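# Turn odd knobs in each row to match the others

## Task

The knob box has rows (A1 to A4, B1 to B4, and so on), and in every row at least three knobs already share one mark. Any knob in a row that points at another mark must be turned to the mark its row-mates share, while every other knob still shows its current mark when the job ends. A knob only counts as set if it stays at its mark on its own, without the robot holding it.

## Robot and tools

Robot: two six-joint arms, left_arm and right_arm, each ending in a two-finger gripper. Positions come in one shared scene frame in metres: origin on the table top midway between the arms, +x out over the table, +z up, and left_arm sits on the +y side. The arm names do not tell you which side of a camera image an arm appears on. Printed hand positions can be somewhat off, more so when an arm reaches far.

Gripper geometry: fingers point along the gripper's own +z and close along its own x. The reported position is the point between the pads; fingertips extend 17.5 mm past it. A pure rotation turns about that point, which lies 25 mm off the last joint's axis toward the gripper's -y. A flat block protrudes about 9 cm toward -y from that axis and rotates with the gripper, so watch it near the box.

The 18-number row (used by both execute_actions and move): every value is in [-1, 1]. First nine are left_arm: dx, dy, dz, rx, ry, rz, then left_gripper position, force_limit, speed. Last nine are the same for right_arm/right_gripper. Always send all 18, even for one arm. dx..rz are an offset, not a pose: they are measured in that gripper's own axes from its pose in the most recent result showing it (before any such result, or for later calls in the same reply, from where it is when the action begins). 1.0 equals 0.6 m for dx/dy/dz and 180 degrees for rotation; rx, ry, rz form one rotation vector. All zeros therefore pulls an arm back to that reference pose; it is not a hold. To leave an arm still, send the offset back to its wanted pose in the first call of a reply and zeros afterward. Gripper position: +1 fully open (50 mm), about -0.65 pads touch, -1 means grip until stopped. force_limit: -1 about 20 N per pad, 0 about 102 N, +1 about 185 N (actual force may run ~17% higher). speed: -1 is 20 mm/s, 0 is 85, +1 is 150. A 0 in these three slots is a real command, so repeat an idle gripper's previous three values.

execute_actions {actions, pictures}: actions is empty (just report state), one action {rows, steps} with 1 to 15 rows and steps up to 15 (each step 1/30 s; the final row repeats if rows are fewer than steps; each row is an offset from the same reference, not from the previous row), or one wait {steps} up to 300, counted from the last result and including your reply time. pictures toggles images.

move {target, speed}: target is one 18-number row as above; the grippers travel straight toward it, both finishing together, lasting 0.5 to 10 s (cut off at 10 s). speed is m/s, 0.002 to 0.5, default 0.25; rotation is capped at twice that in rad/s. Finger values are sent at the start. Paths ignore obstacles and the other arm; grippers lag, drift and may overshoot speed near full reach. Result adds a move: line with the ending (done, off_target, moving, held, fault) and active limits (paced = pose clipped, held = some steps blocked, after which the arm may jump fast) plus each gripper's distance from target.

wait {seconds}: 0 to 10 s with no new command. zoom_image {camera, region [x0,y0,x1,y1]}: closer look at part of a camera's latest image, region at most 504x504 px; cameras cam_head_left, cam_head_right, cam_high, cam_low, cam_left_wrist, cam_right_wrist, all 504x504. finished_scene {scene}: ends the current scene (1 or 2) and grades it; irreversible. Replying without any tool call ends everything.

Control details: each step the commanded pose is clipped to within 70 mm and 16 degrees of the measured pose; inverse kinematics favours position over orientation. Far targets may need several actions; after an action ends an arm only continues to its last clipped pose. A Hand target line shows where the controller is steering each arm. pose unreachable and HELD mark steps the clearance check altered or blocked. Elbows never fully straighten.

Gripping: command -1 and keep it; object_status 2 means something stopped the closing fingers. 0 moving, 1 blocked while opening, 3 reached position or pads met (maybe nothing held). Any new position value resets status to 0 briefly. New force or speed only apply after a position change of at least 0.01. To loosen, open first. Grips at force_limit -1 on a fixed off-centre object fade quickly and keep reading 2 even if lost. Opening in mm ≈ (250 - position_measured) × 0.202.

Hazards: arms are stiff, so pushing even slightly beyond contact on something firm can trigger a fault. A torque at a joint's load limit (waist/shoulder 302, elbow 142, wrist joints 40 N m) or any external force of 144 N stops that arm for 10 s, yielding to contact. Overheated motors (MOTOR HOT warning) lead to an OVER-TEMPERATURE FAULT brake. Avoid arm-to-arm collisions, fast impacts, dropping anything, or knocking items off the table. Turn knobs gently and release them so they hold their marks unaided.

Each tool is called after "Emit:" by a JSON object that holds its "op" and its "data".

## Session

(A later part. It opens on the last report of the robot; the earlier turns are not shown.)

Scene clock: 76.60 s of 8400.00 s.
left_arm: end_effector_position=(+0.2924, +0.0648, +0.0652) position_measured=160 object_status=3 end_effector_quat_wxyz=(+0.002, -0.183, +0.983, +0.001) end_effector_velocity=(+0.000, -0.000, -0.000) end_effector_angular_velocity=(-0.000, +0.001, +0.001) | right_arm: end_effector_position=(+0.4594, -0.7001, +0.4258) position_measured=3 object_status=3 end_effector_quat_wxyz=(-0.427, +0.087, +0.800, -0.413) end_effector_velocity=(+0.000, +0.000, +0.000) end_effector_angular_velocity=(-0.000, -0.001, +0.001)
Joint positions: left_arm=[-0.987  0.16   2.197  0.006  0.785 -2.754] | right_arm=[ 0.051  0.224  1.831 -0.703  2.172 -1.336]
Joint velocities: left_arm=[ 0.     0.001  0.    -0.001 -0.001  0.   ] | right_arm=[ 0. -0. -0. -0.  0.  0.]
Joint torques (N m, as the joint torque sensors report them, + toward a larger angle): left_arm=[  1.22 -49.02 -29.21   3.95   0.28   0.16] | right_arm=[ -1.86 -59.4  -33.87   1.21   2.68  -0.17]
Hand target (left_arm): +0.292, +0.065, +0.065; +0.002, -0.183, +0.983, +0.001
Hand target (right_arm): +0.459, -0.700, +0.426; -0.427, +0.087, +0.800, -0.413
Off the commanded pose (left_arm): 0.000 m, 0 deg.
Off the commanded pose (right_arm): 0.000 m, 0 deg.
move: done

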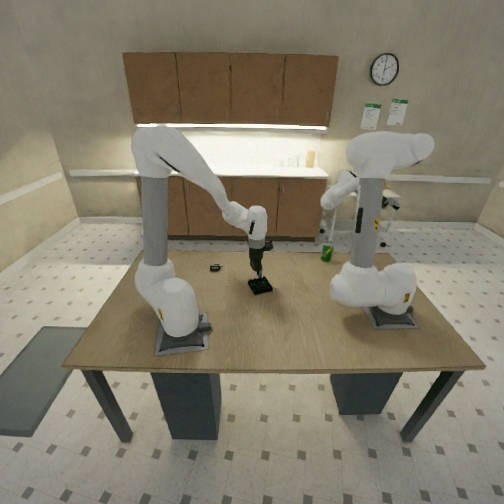

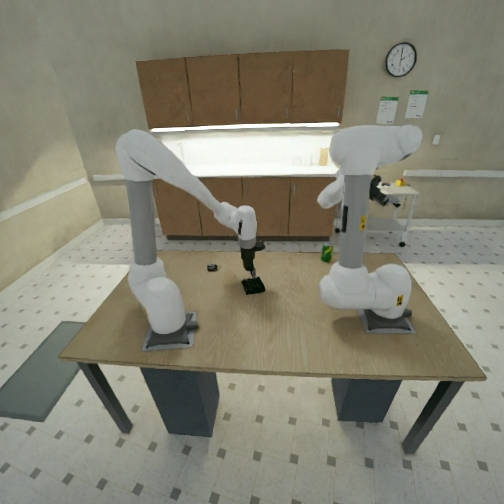

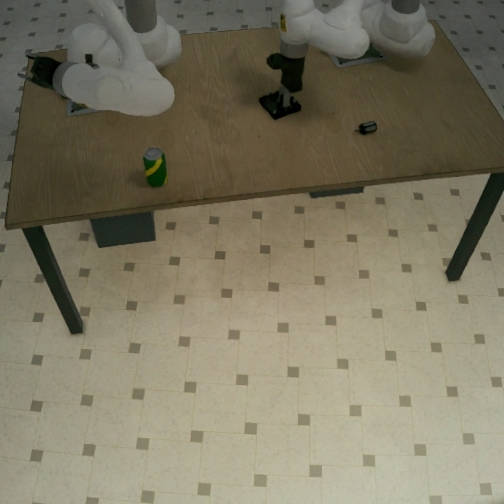

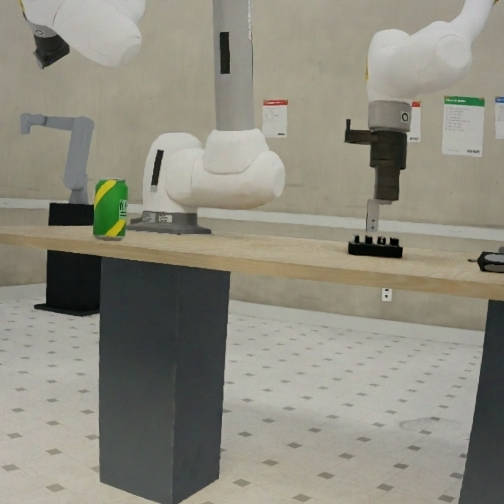

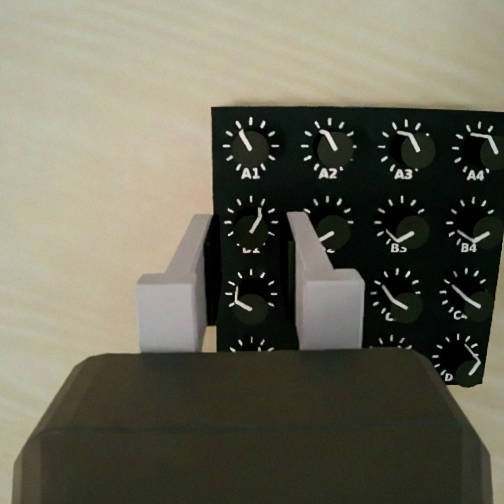

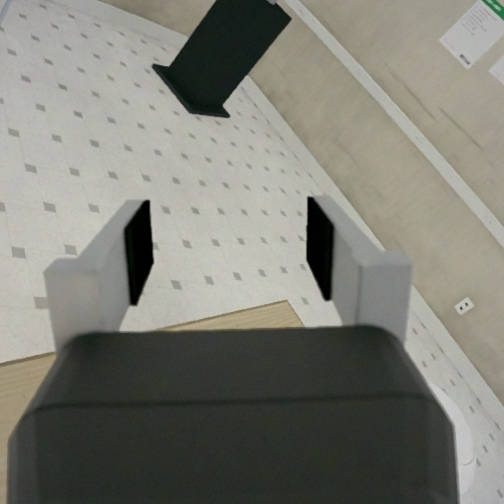

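Emit:
{"op": "move", "data": {"target": [0.0003,-0.004,0.03,0,0,0,-0.05,-0.9,-0.5,0,0,0,0,0,0,1,-1,0], "speed": 0.04}}

Emit:
{"op": "move", "data": {"target": [0,0,0,0,0,0,-1,-0.9,-0.5,0,0,0,0,0,0,1,-1,0]}}

Emit:
{"op": "move", "data": {"target": [0,0,0,0,0,-0.833,-1,-0.9,-0.5,0,0,0,0,0,0,1,-1,0], "speed": 0.3}}

Emit:
{"op": "move", "data": {"target": [0,0,0,0,0,0,-0.17,-0.9,-0.5,0,0,0,0,0,0,1,-1,0]}}

Emit:
{"op": "move", "data": {"target": [0,0,-0.2,0,0,0,-0.17,-0.9,-0.5,0,0,0,0,0,0,1,-1,0], "speed": 0.15}}

Scene clock: 83.07 s of 8400.00 s.
left_arm: end_effector_position=(+0.2932, +0.0625, +0.0473) position_measured=160 object_status=3 end_effector_quat_wxyz=(+0.002, -0.183, +0.983, +0.001) end_effector_velocity=(+0.000, -0.000, -0.001) end_effector_angular_velocity=(+0.000, -0.000, -0.000) | right_arm: end_effector_position=(+0.4594, -0.7001, +0.4258) position_measured=3 object_status=3 end_effector_quat_wxyz=(-0.427, +0.087, +0.800, -0.413) end_effector_velocity=(-0.000, -0.001, -0.000) end_effector_angular_velocity=(+0.001, -0.001, -0.001)
Joint positions: left_arm=[-0.989  0.189  2.206  0.006  0.746 -2.757] | right_arm=[ 0.051  0.224  1.831 -0.703  2.172 -1.336]
Joint velocities: left_arm=[-0.     0.002  0.     0.    -0.002 -0.001] | right_arm=[-0.001 -0.     0.     0.    -0.001 -0.   ]
Joint torques (N m, as the joint torque sensors report them, + toward a larger angle): left_arm=[  4.46 -49.77 -28.23   3.6    0.46   0.14] | right_arm=[ -1.53 -60.69 -33.56   0.88   2.73  -0.05]
Hand target (left_arm): +0.293, +0.063, +0.047; +0.002, -0.183, +0.983, +0.001
Hand target (right_arm): +0.459, -0.700, +0.426; -0.427, +0.087, +0.800, -0.413
Off the commanded pose (left_arm): 0.000 m, 0 deg.
Off the commanded pose (right_arm): 0.000 m, 0 deg.
After step 90, 2.73 s passed at rest.
move: done

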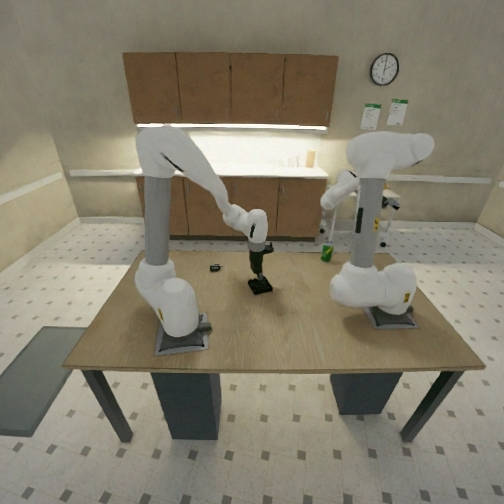

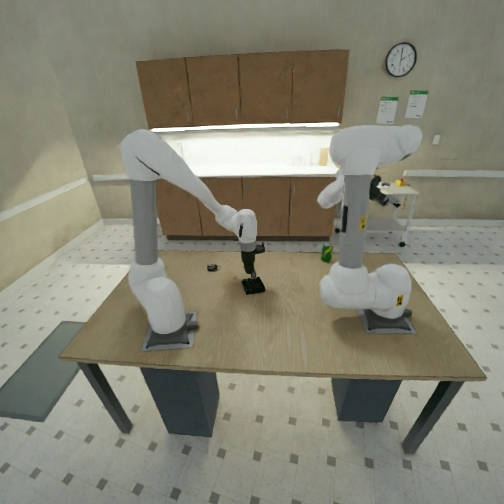

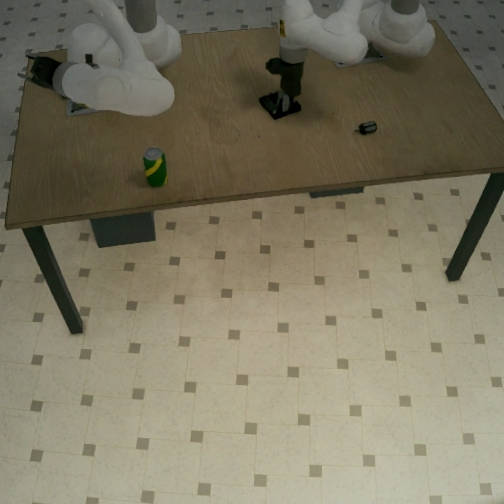

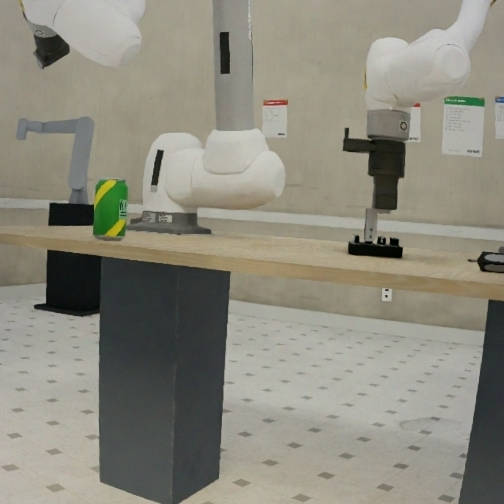

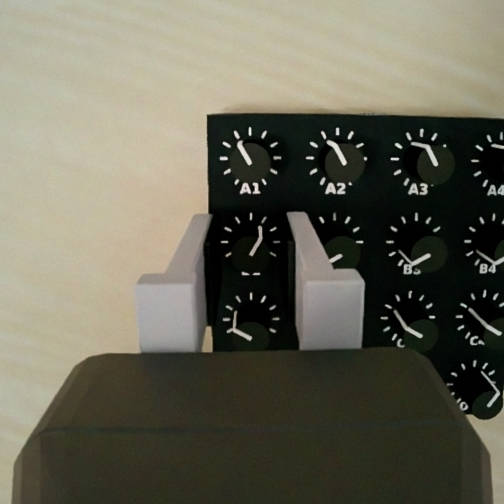

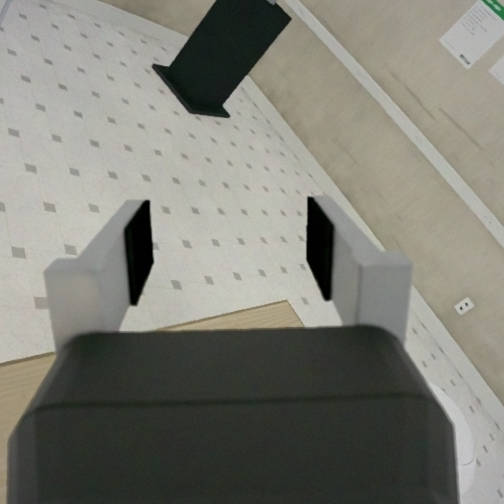

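Scene clock: 83.57 s of 8400.00 s.
left_arm: end_effector_position=(+0.2932, +0.0625, +0.0473) position_measured=199 object_status=2 end_effector_quat_wxyz=(+0.002, -0.183, +0.983, +0.001) end_effector_velocity=(+0.001, -0.000, -0.000) end_effector_angular_velocity=(-0.000, -0.000, +0.001) | right_arm: end_effector_position=(+0.4594, -0.7001, +0.4258) position_measured=3 object_status=3 end_effector_quat_wxyz=(-0.427, +0.087, +0.800, -0.413) end_effector_velocity=(+0.000, -0.000, +0.000) end_effector_angular_velocity=(-0.000, -0.001, +0.001)
Joint positions: left_arm=[-0.989  0.189  2.206  0.006  0.746 -2.757] | right_arm=[ 0.051  0.224  1.831 -0.703  2.172 -1.336]
Joint velocities: left_arm=[ 0.001  0.001 -0.001 -0.    -0.     0.   ] | right_arm=[ 0.    -0.    -0.    -0.001 -0.001  0.   ]
Joint torques (N m, as the joint torque sensors report them, + toward a larger angle): left_arm=[  3.2  -48.6  -28.9    3.73  -0.01   0.47] | right_arm=[ -2.18 -59.85 -34.53   1.03   2.63  -0.22]
Hand target (left_arm): +0.293, +0.063, +0.047; +0.002, -0.183, +0.983, +0.001
Hand target (right_arm): +0.459, -0.700, +0.426; -0.427, +0.087, +0.800, -0.413
Off the commanded pose (left_arm): 0.000 m, 0 deg.
Off the commanded pose (right_arm): 0.000 m, 0 deg.
move: done

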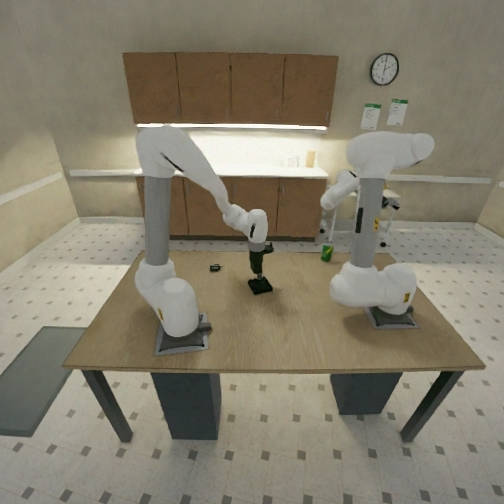

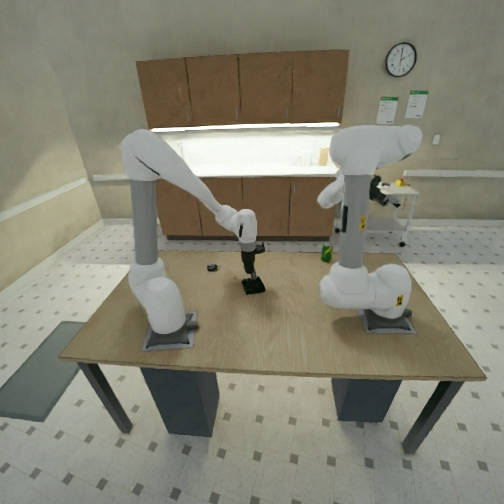

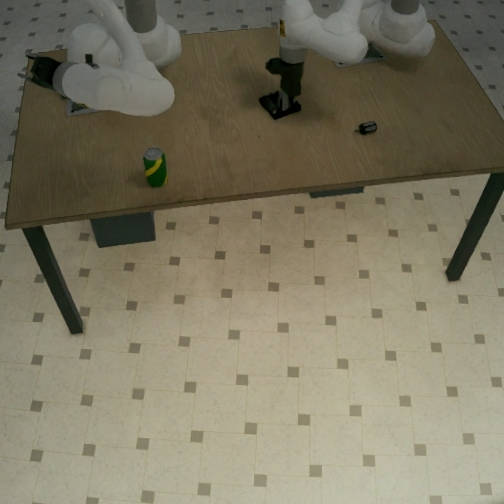

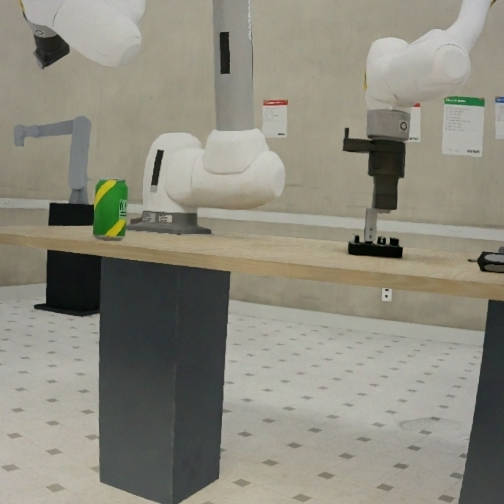

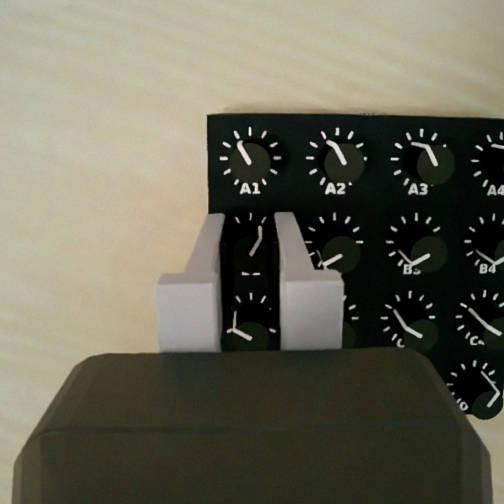

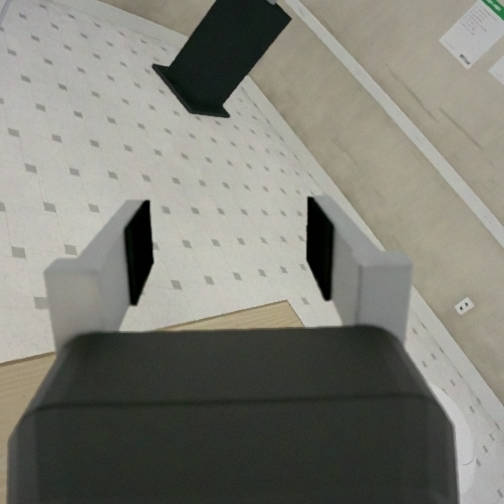

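Scene clock: 88.33 s of 8400.00 s.
left_arm: end_effector_position=(+0.2934, +0.0626, +0.0474) position_measured=199 object_status=2 end_effector_quat_wxyz=(-0.001, +0.997, -0.079, +0.002) end_effector_velocity=(+0.001, +0.000, +0.000) end_effector_angular_velocity=(-0.001, -0.002, +0.004) | right_arm: end_effector_position=(+0.4594, -0.7001, +0.4258) position_measured=3 object_status=3 end_effector_quat_wxyz=(-0.427, +0.087, +0.800, -0.413) end_effector_velocity=(+0.000, -0.000, -0.000) end_effector_angular_velocity=(-0.000, +0.001, -0.001)
Joint positions: left_arm=[-1.044  0.239  2.139  0.006  0.764 -5.428] | right_arm=[ 0.051  0.224  1.831 -0.703  2.172 -1.336]
Joint velocities: left_arm=[ 0.001 -0.    -0.     0.001 -0.001 -0.004] | right_arm=[-0.001  0.001 -0.    -0.     0.001  0.   ]
Joint torques (N m, as the joint torque sensors report them, + toward a larger angle): left_arm=[  1.69 -55.64 -30.11   3.81   0.16   0.31] | right_arm=[ -1.74 -59.76 -33.77   0.9    2.91  -0.21]
Hand target (left_arm): +0.293, +0.063, +0.047; -0.001, +0.997, -0.079, +0.002
Hand target (right_arm): +0.459, -0.700, +0.426; -0.427, +0.087, +0.800, -0.413
Off the commanded pose (left_arm): 0.000 m, 0 deg.
Off the commanded pose (right_arm): 0.000 m, 0 deg.
move: done

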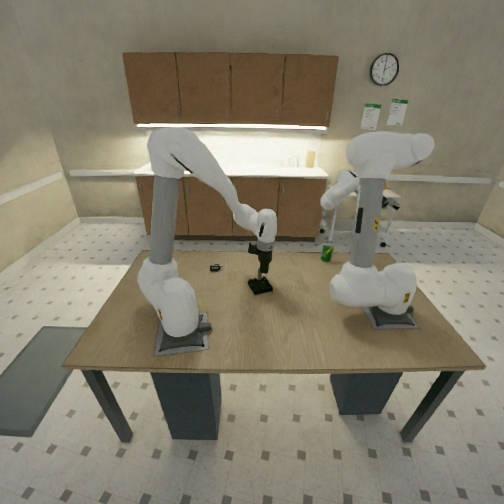

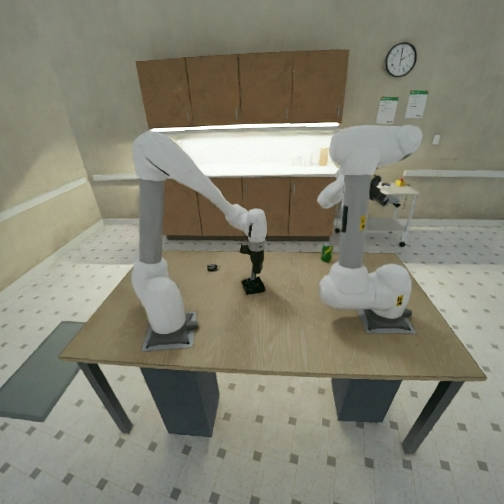

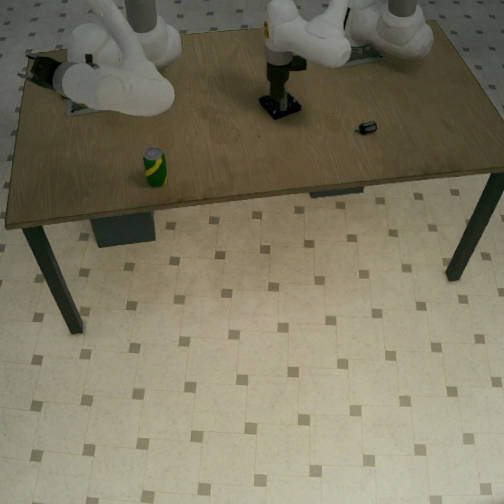

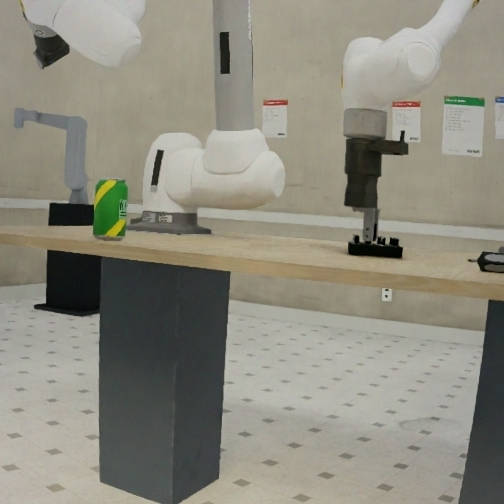

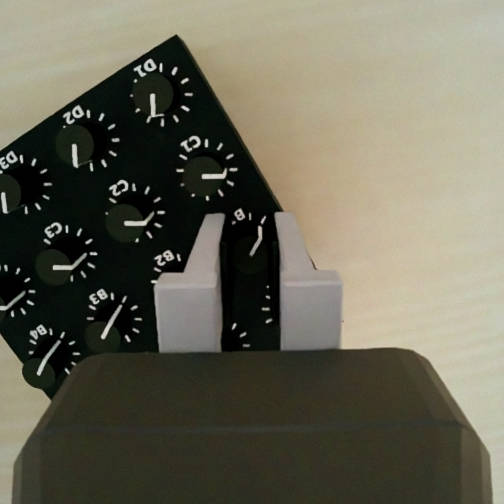

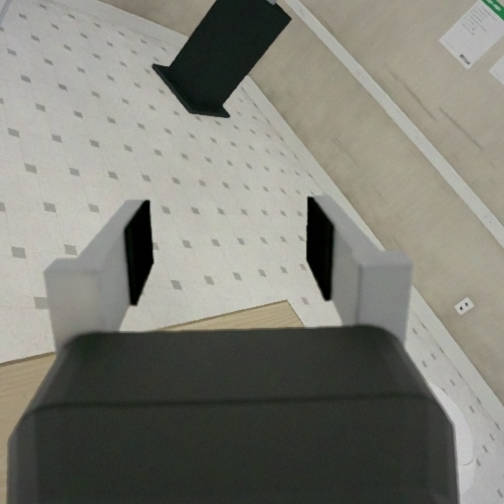

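Scene clock: 88.83 s of 8400.00 s.
left_arm: end_effector_position=(+0.2934, +0.0626, +0.0474) position_measured=178 object_status=3 end_effector_quat_wxyz=(-0.001, +0.997, -0.079, +0.002) end_effector_velocity=(-0.000, -0.000, -0.000) end_effector_angular_velocity=(-0.000, -0.000, -0.001) | right_arm: end_effector_position=(+0.4594, -0.7001, +0.4258) position_measured=3 object_status=3 end_effector_quat_wxyz=(-0.427, +0.087, +0.800, -0.413) end_effector_velocity=(-0.000, +0.000, +0.001) end_effector_angular_velocity=(+0.000, -0.002, +0.001)
Joint positions: left_arm=[-1.044  0.239  2.139  0.006  0.764 -5.428] | right_arm=[ 0.051  0.224  1.831 -0.703  2.172 -1.336]
Joint velocities: left_arm=[-0.001  0.001 -0.    -0.    -0.001  0.   ] | right_arm=[ 0.001 -0.001 -0.     0.    -0.001 -0.   ]
Joint torques (N m, as the joint torque sensors report them, + toward a larger angle): left_arm=[  3.62 -54.25 -28.54   3.7    0.34   0.17] | right_arm=[ -1.08 -60.23 -34.     1.11   2.66  -0.15]
Hand target (left_arm): +0.293, +0.063, +0.047; -0.001, +0.997, -0.079, +0.002
Hand target (right_arm): +0.459, -0.700, +0.426; -0.427, +0.087, +0.800, -0.413
Off the commanded pose (left_arm): 0.000 m, 0 deg.
Off the commanded pose (right_arm): 0.000 m, 0 deg.
move: done

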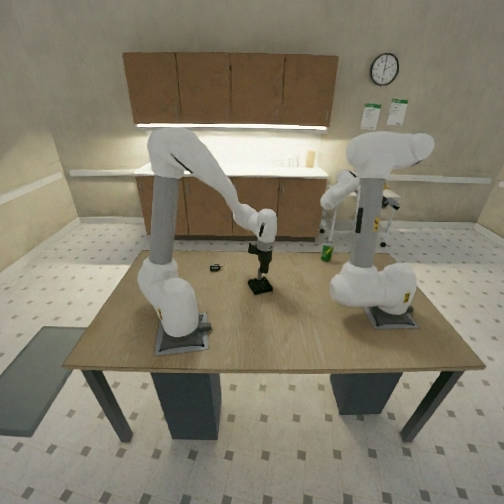

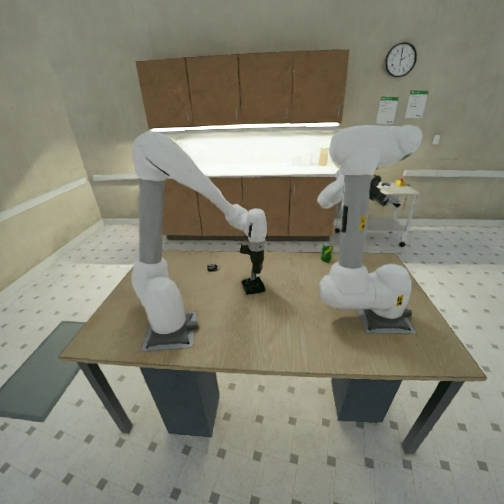

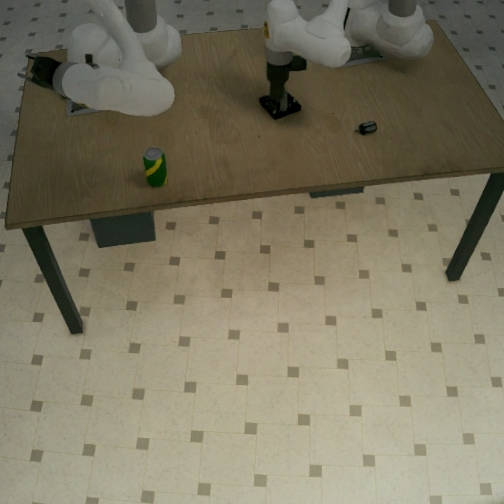

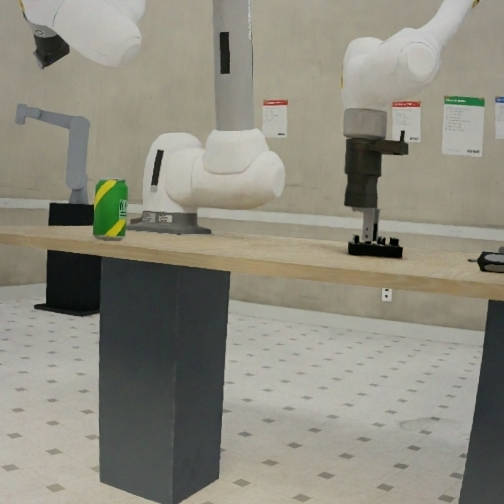

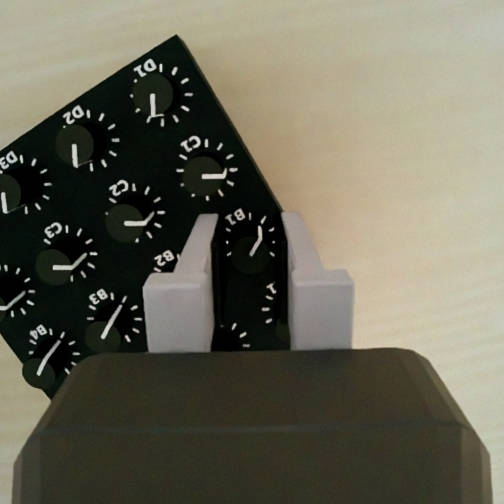

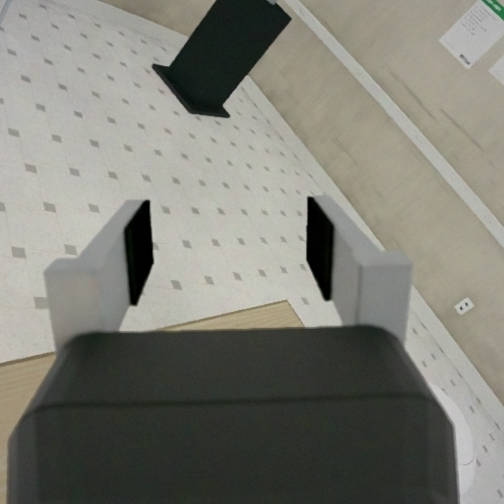

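Scene clock: 90.00 s of 8400.00 s.
left_arm: end_effector_position=(+0.2931, +0.0626, +0.1672) position_measured=178 object_status=3 end_effector_quat_wxyz=(-0.001, +0.997, -0.079, +0.002) end_effector_velocity=(-0.000, -0.001, +0.001) end_effector_angular_velocity=(+0.000, -0.000, -0.002) | right_arm: end_effector_position=(+0.4594, -0.7001, +0.4258) position_measured=3 object_status=3 end_effector_quat_wxyz=(-0.427, +0.087, +0.800, -0.413) end_effector_velocity=(+0.000, -0.000, -0.001) end_effector_angular_velocity=(+0.001, +0.001, -0.002)
Joint positions: left_arm=[-1.044  0.098  2.036  0.005  1.007 -5.427] | right_arm=[ 0.051  0.224  1.831 -0.703  2.172 -1.336]
Joint velocities: left_arm=[-0.001 -0.001 -0.001  0.     0.002  0.001] | right_arm=[-0.002  0.001 -0.     0.001 -0.    -0.   ]
Joint torques (N m, as the joint torque sensors report them, + toward a larger angle): left_arm=[  3.01 -45.79 -35.72   4.11   0.38   0.41] | right_arm=[ -0.77 -57.97 -33.45   0.95   2.66  -0.33]
Hand target (left_arm): +0.293, +0.063, +0.167; -0.001, +0.997, -0.079, +0.002
Hand target (right_arm): +0.459, -0.700, +0.426; -0.427, +0.087, +0.800, -0.413
Off the commanded pose (left_arm): 0.000 m, 0 deg.
Off the commanded pose (right_arm): 0.000 m, 0 deg.
move: done

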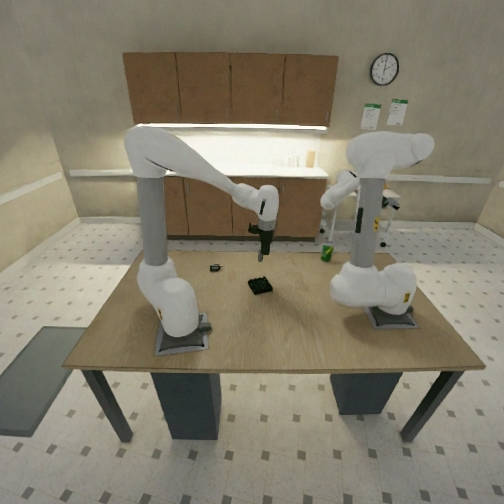

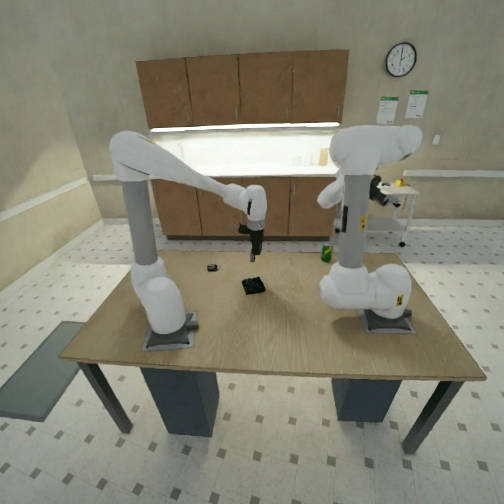

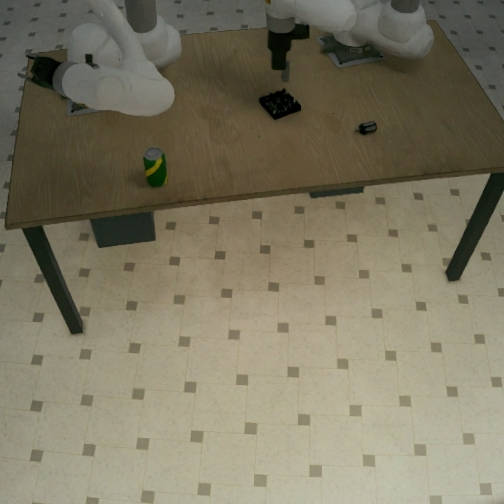

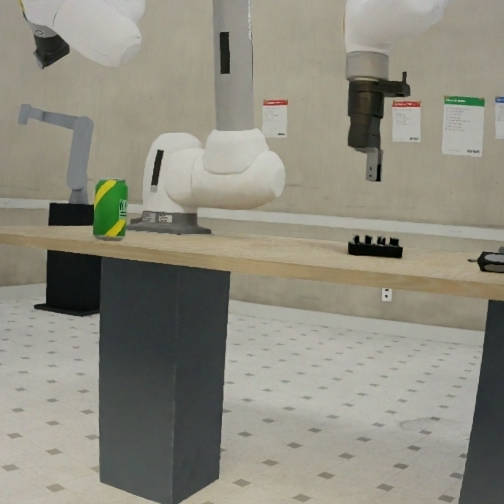

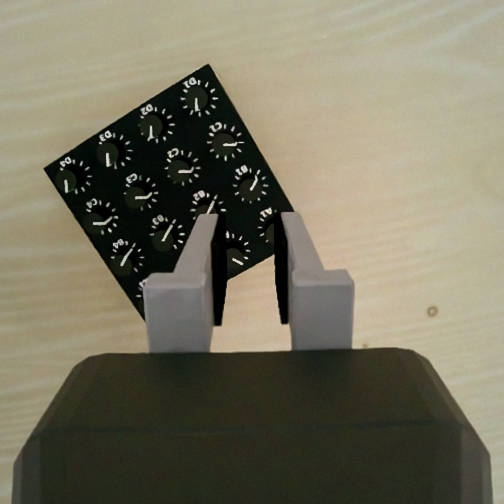

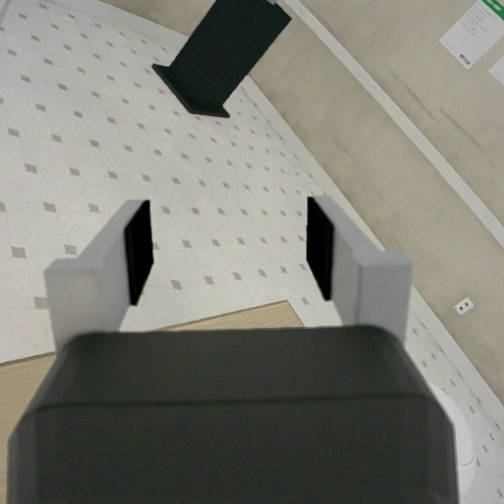

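Emit:
{"op": "move", "data": {"target": [-0.05,0.07,0,0,0,0,-0.17,-0.9,-0.5,0,0,0,0,0,0,1,-1,0]}}

Emit:
{"op": "zoom_image", "data": {"camera": "cam_left_wrist", "region": [90, 0, 370, 260]}}

Scene clock: 94.30 s of 8400.00 s.
left_arm: end_effector_position=(+0.2571, +0.0258, +0.1671) position_measured=178 object_status=3 end_effector_quat_wxyz=(-0.001, +0.997, -0.079, +0.002) end_effector_velocity=(-0.000, -0.001, +0.001) end_effector_angular_velocity=(-0.001, -0.000, +0.001) | right_arm: end_effector_position=(+0.4594, -0.7001, +0.4258) position_measured=3 object_status=3 end_effector_quat_wxyz=(-0.427, +0.087, +0.800, -0.413) end_effector_velocity=(-0.000, -0.000, +0.000) end_effector_angular_velocity=(+0.000, -0.001, +0.000)
Joint positions: left_arm=[-1.14   0.104  2.029  0.006  1.008 -5.523] | right_arm=[ 0.051  0.224  1.831 -0.703  2.172 -1.336]
Joint velocities: left_arm=[-0.    -0.001 -0.001 -0.001  0.    -0.001] | right_arm=[ 0.    -0.001 -0.    -0.    -0.    -0.   ]
Joint torques (N m, as the joint torque sensors report them, + toward a larger angle): left_arm=[  2.79 -45.02 -35.48   4.55   0.32   0.15] | right_arm=[ -4.22 -60.75 -32.72   1.21   2.76  -0.31]
Hand target (left_arm): +0.257, +0.026, +0.167; -0.001, +0.997, -0.079, +0.002
Hand target (right_arm): +0.459, -0.700, +0.426; -0.427, +0.087, +0.800, -0.413
Off the commanded pose (left_arm): 0.000 m, 0 deg.
Off the commanded pose (right_arm): 0.000 m, 0 deg.
After step 90, 0.53 s passed at rest.
move: done

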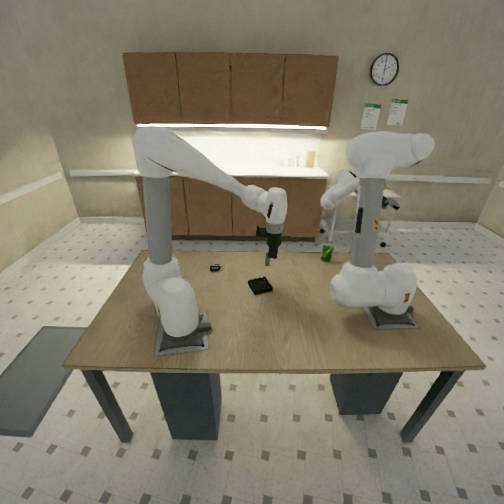

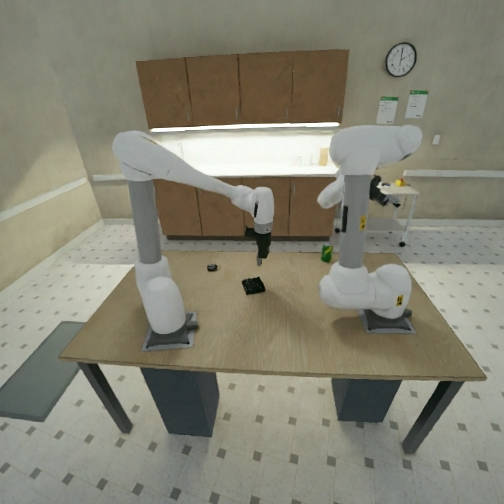

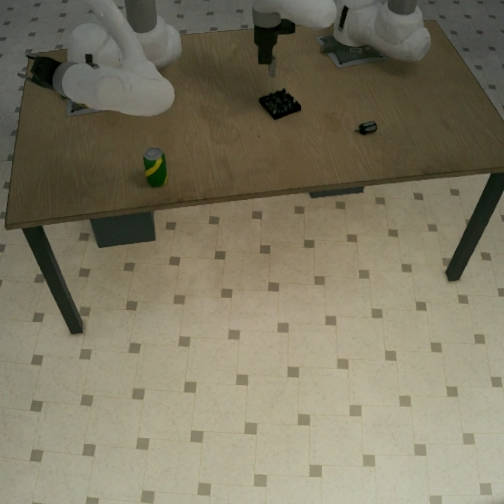

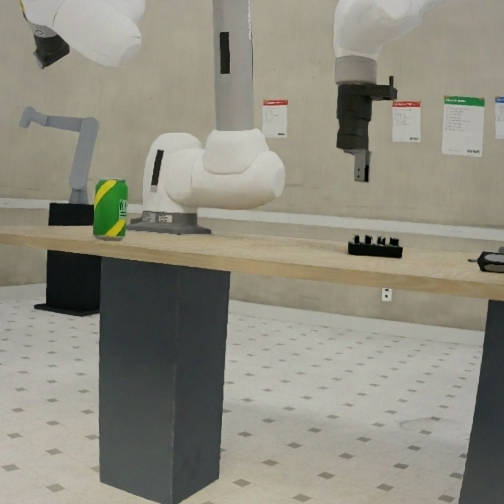

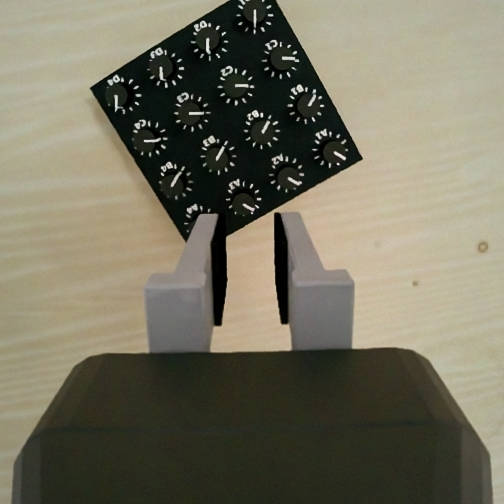

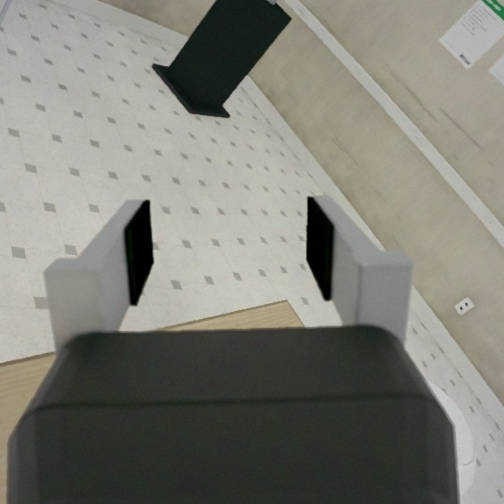

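Region (90, 0, 370, 260) of cam_left_wrist's 504x504 image, scaled by 1.800, with more detail than that image has; it fills the top 468 rows of this view, and the rest is white.

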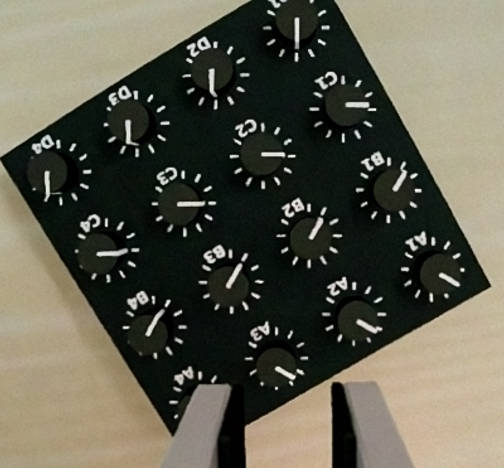

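Emit:
{"op": "finished_scene", "data": {"scene": 1}}

The scene is finished: the task was done.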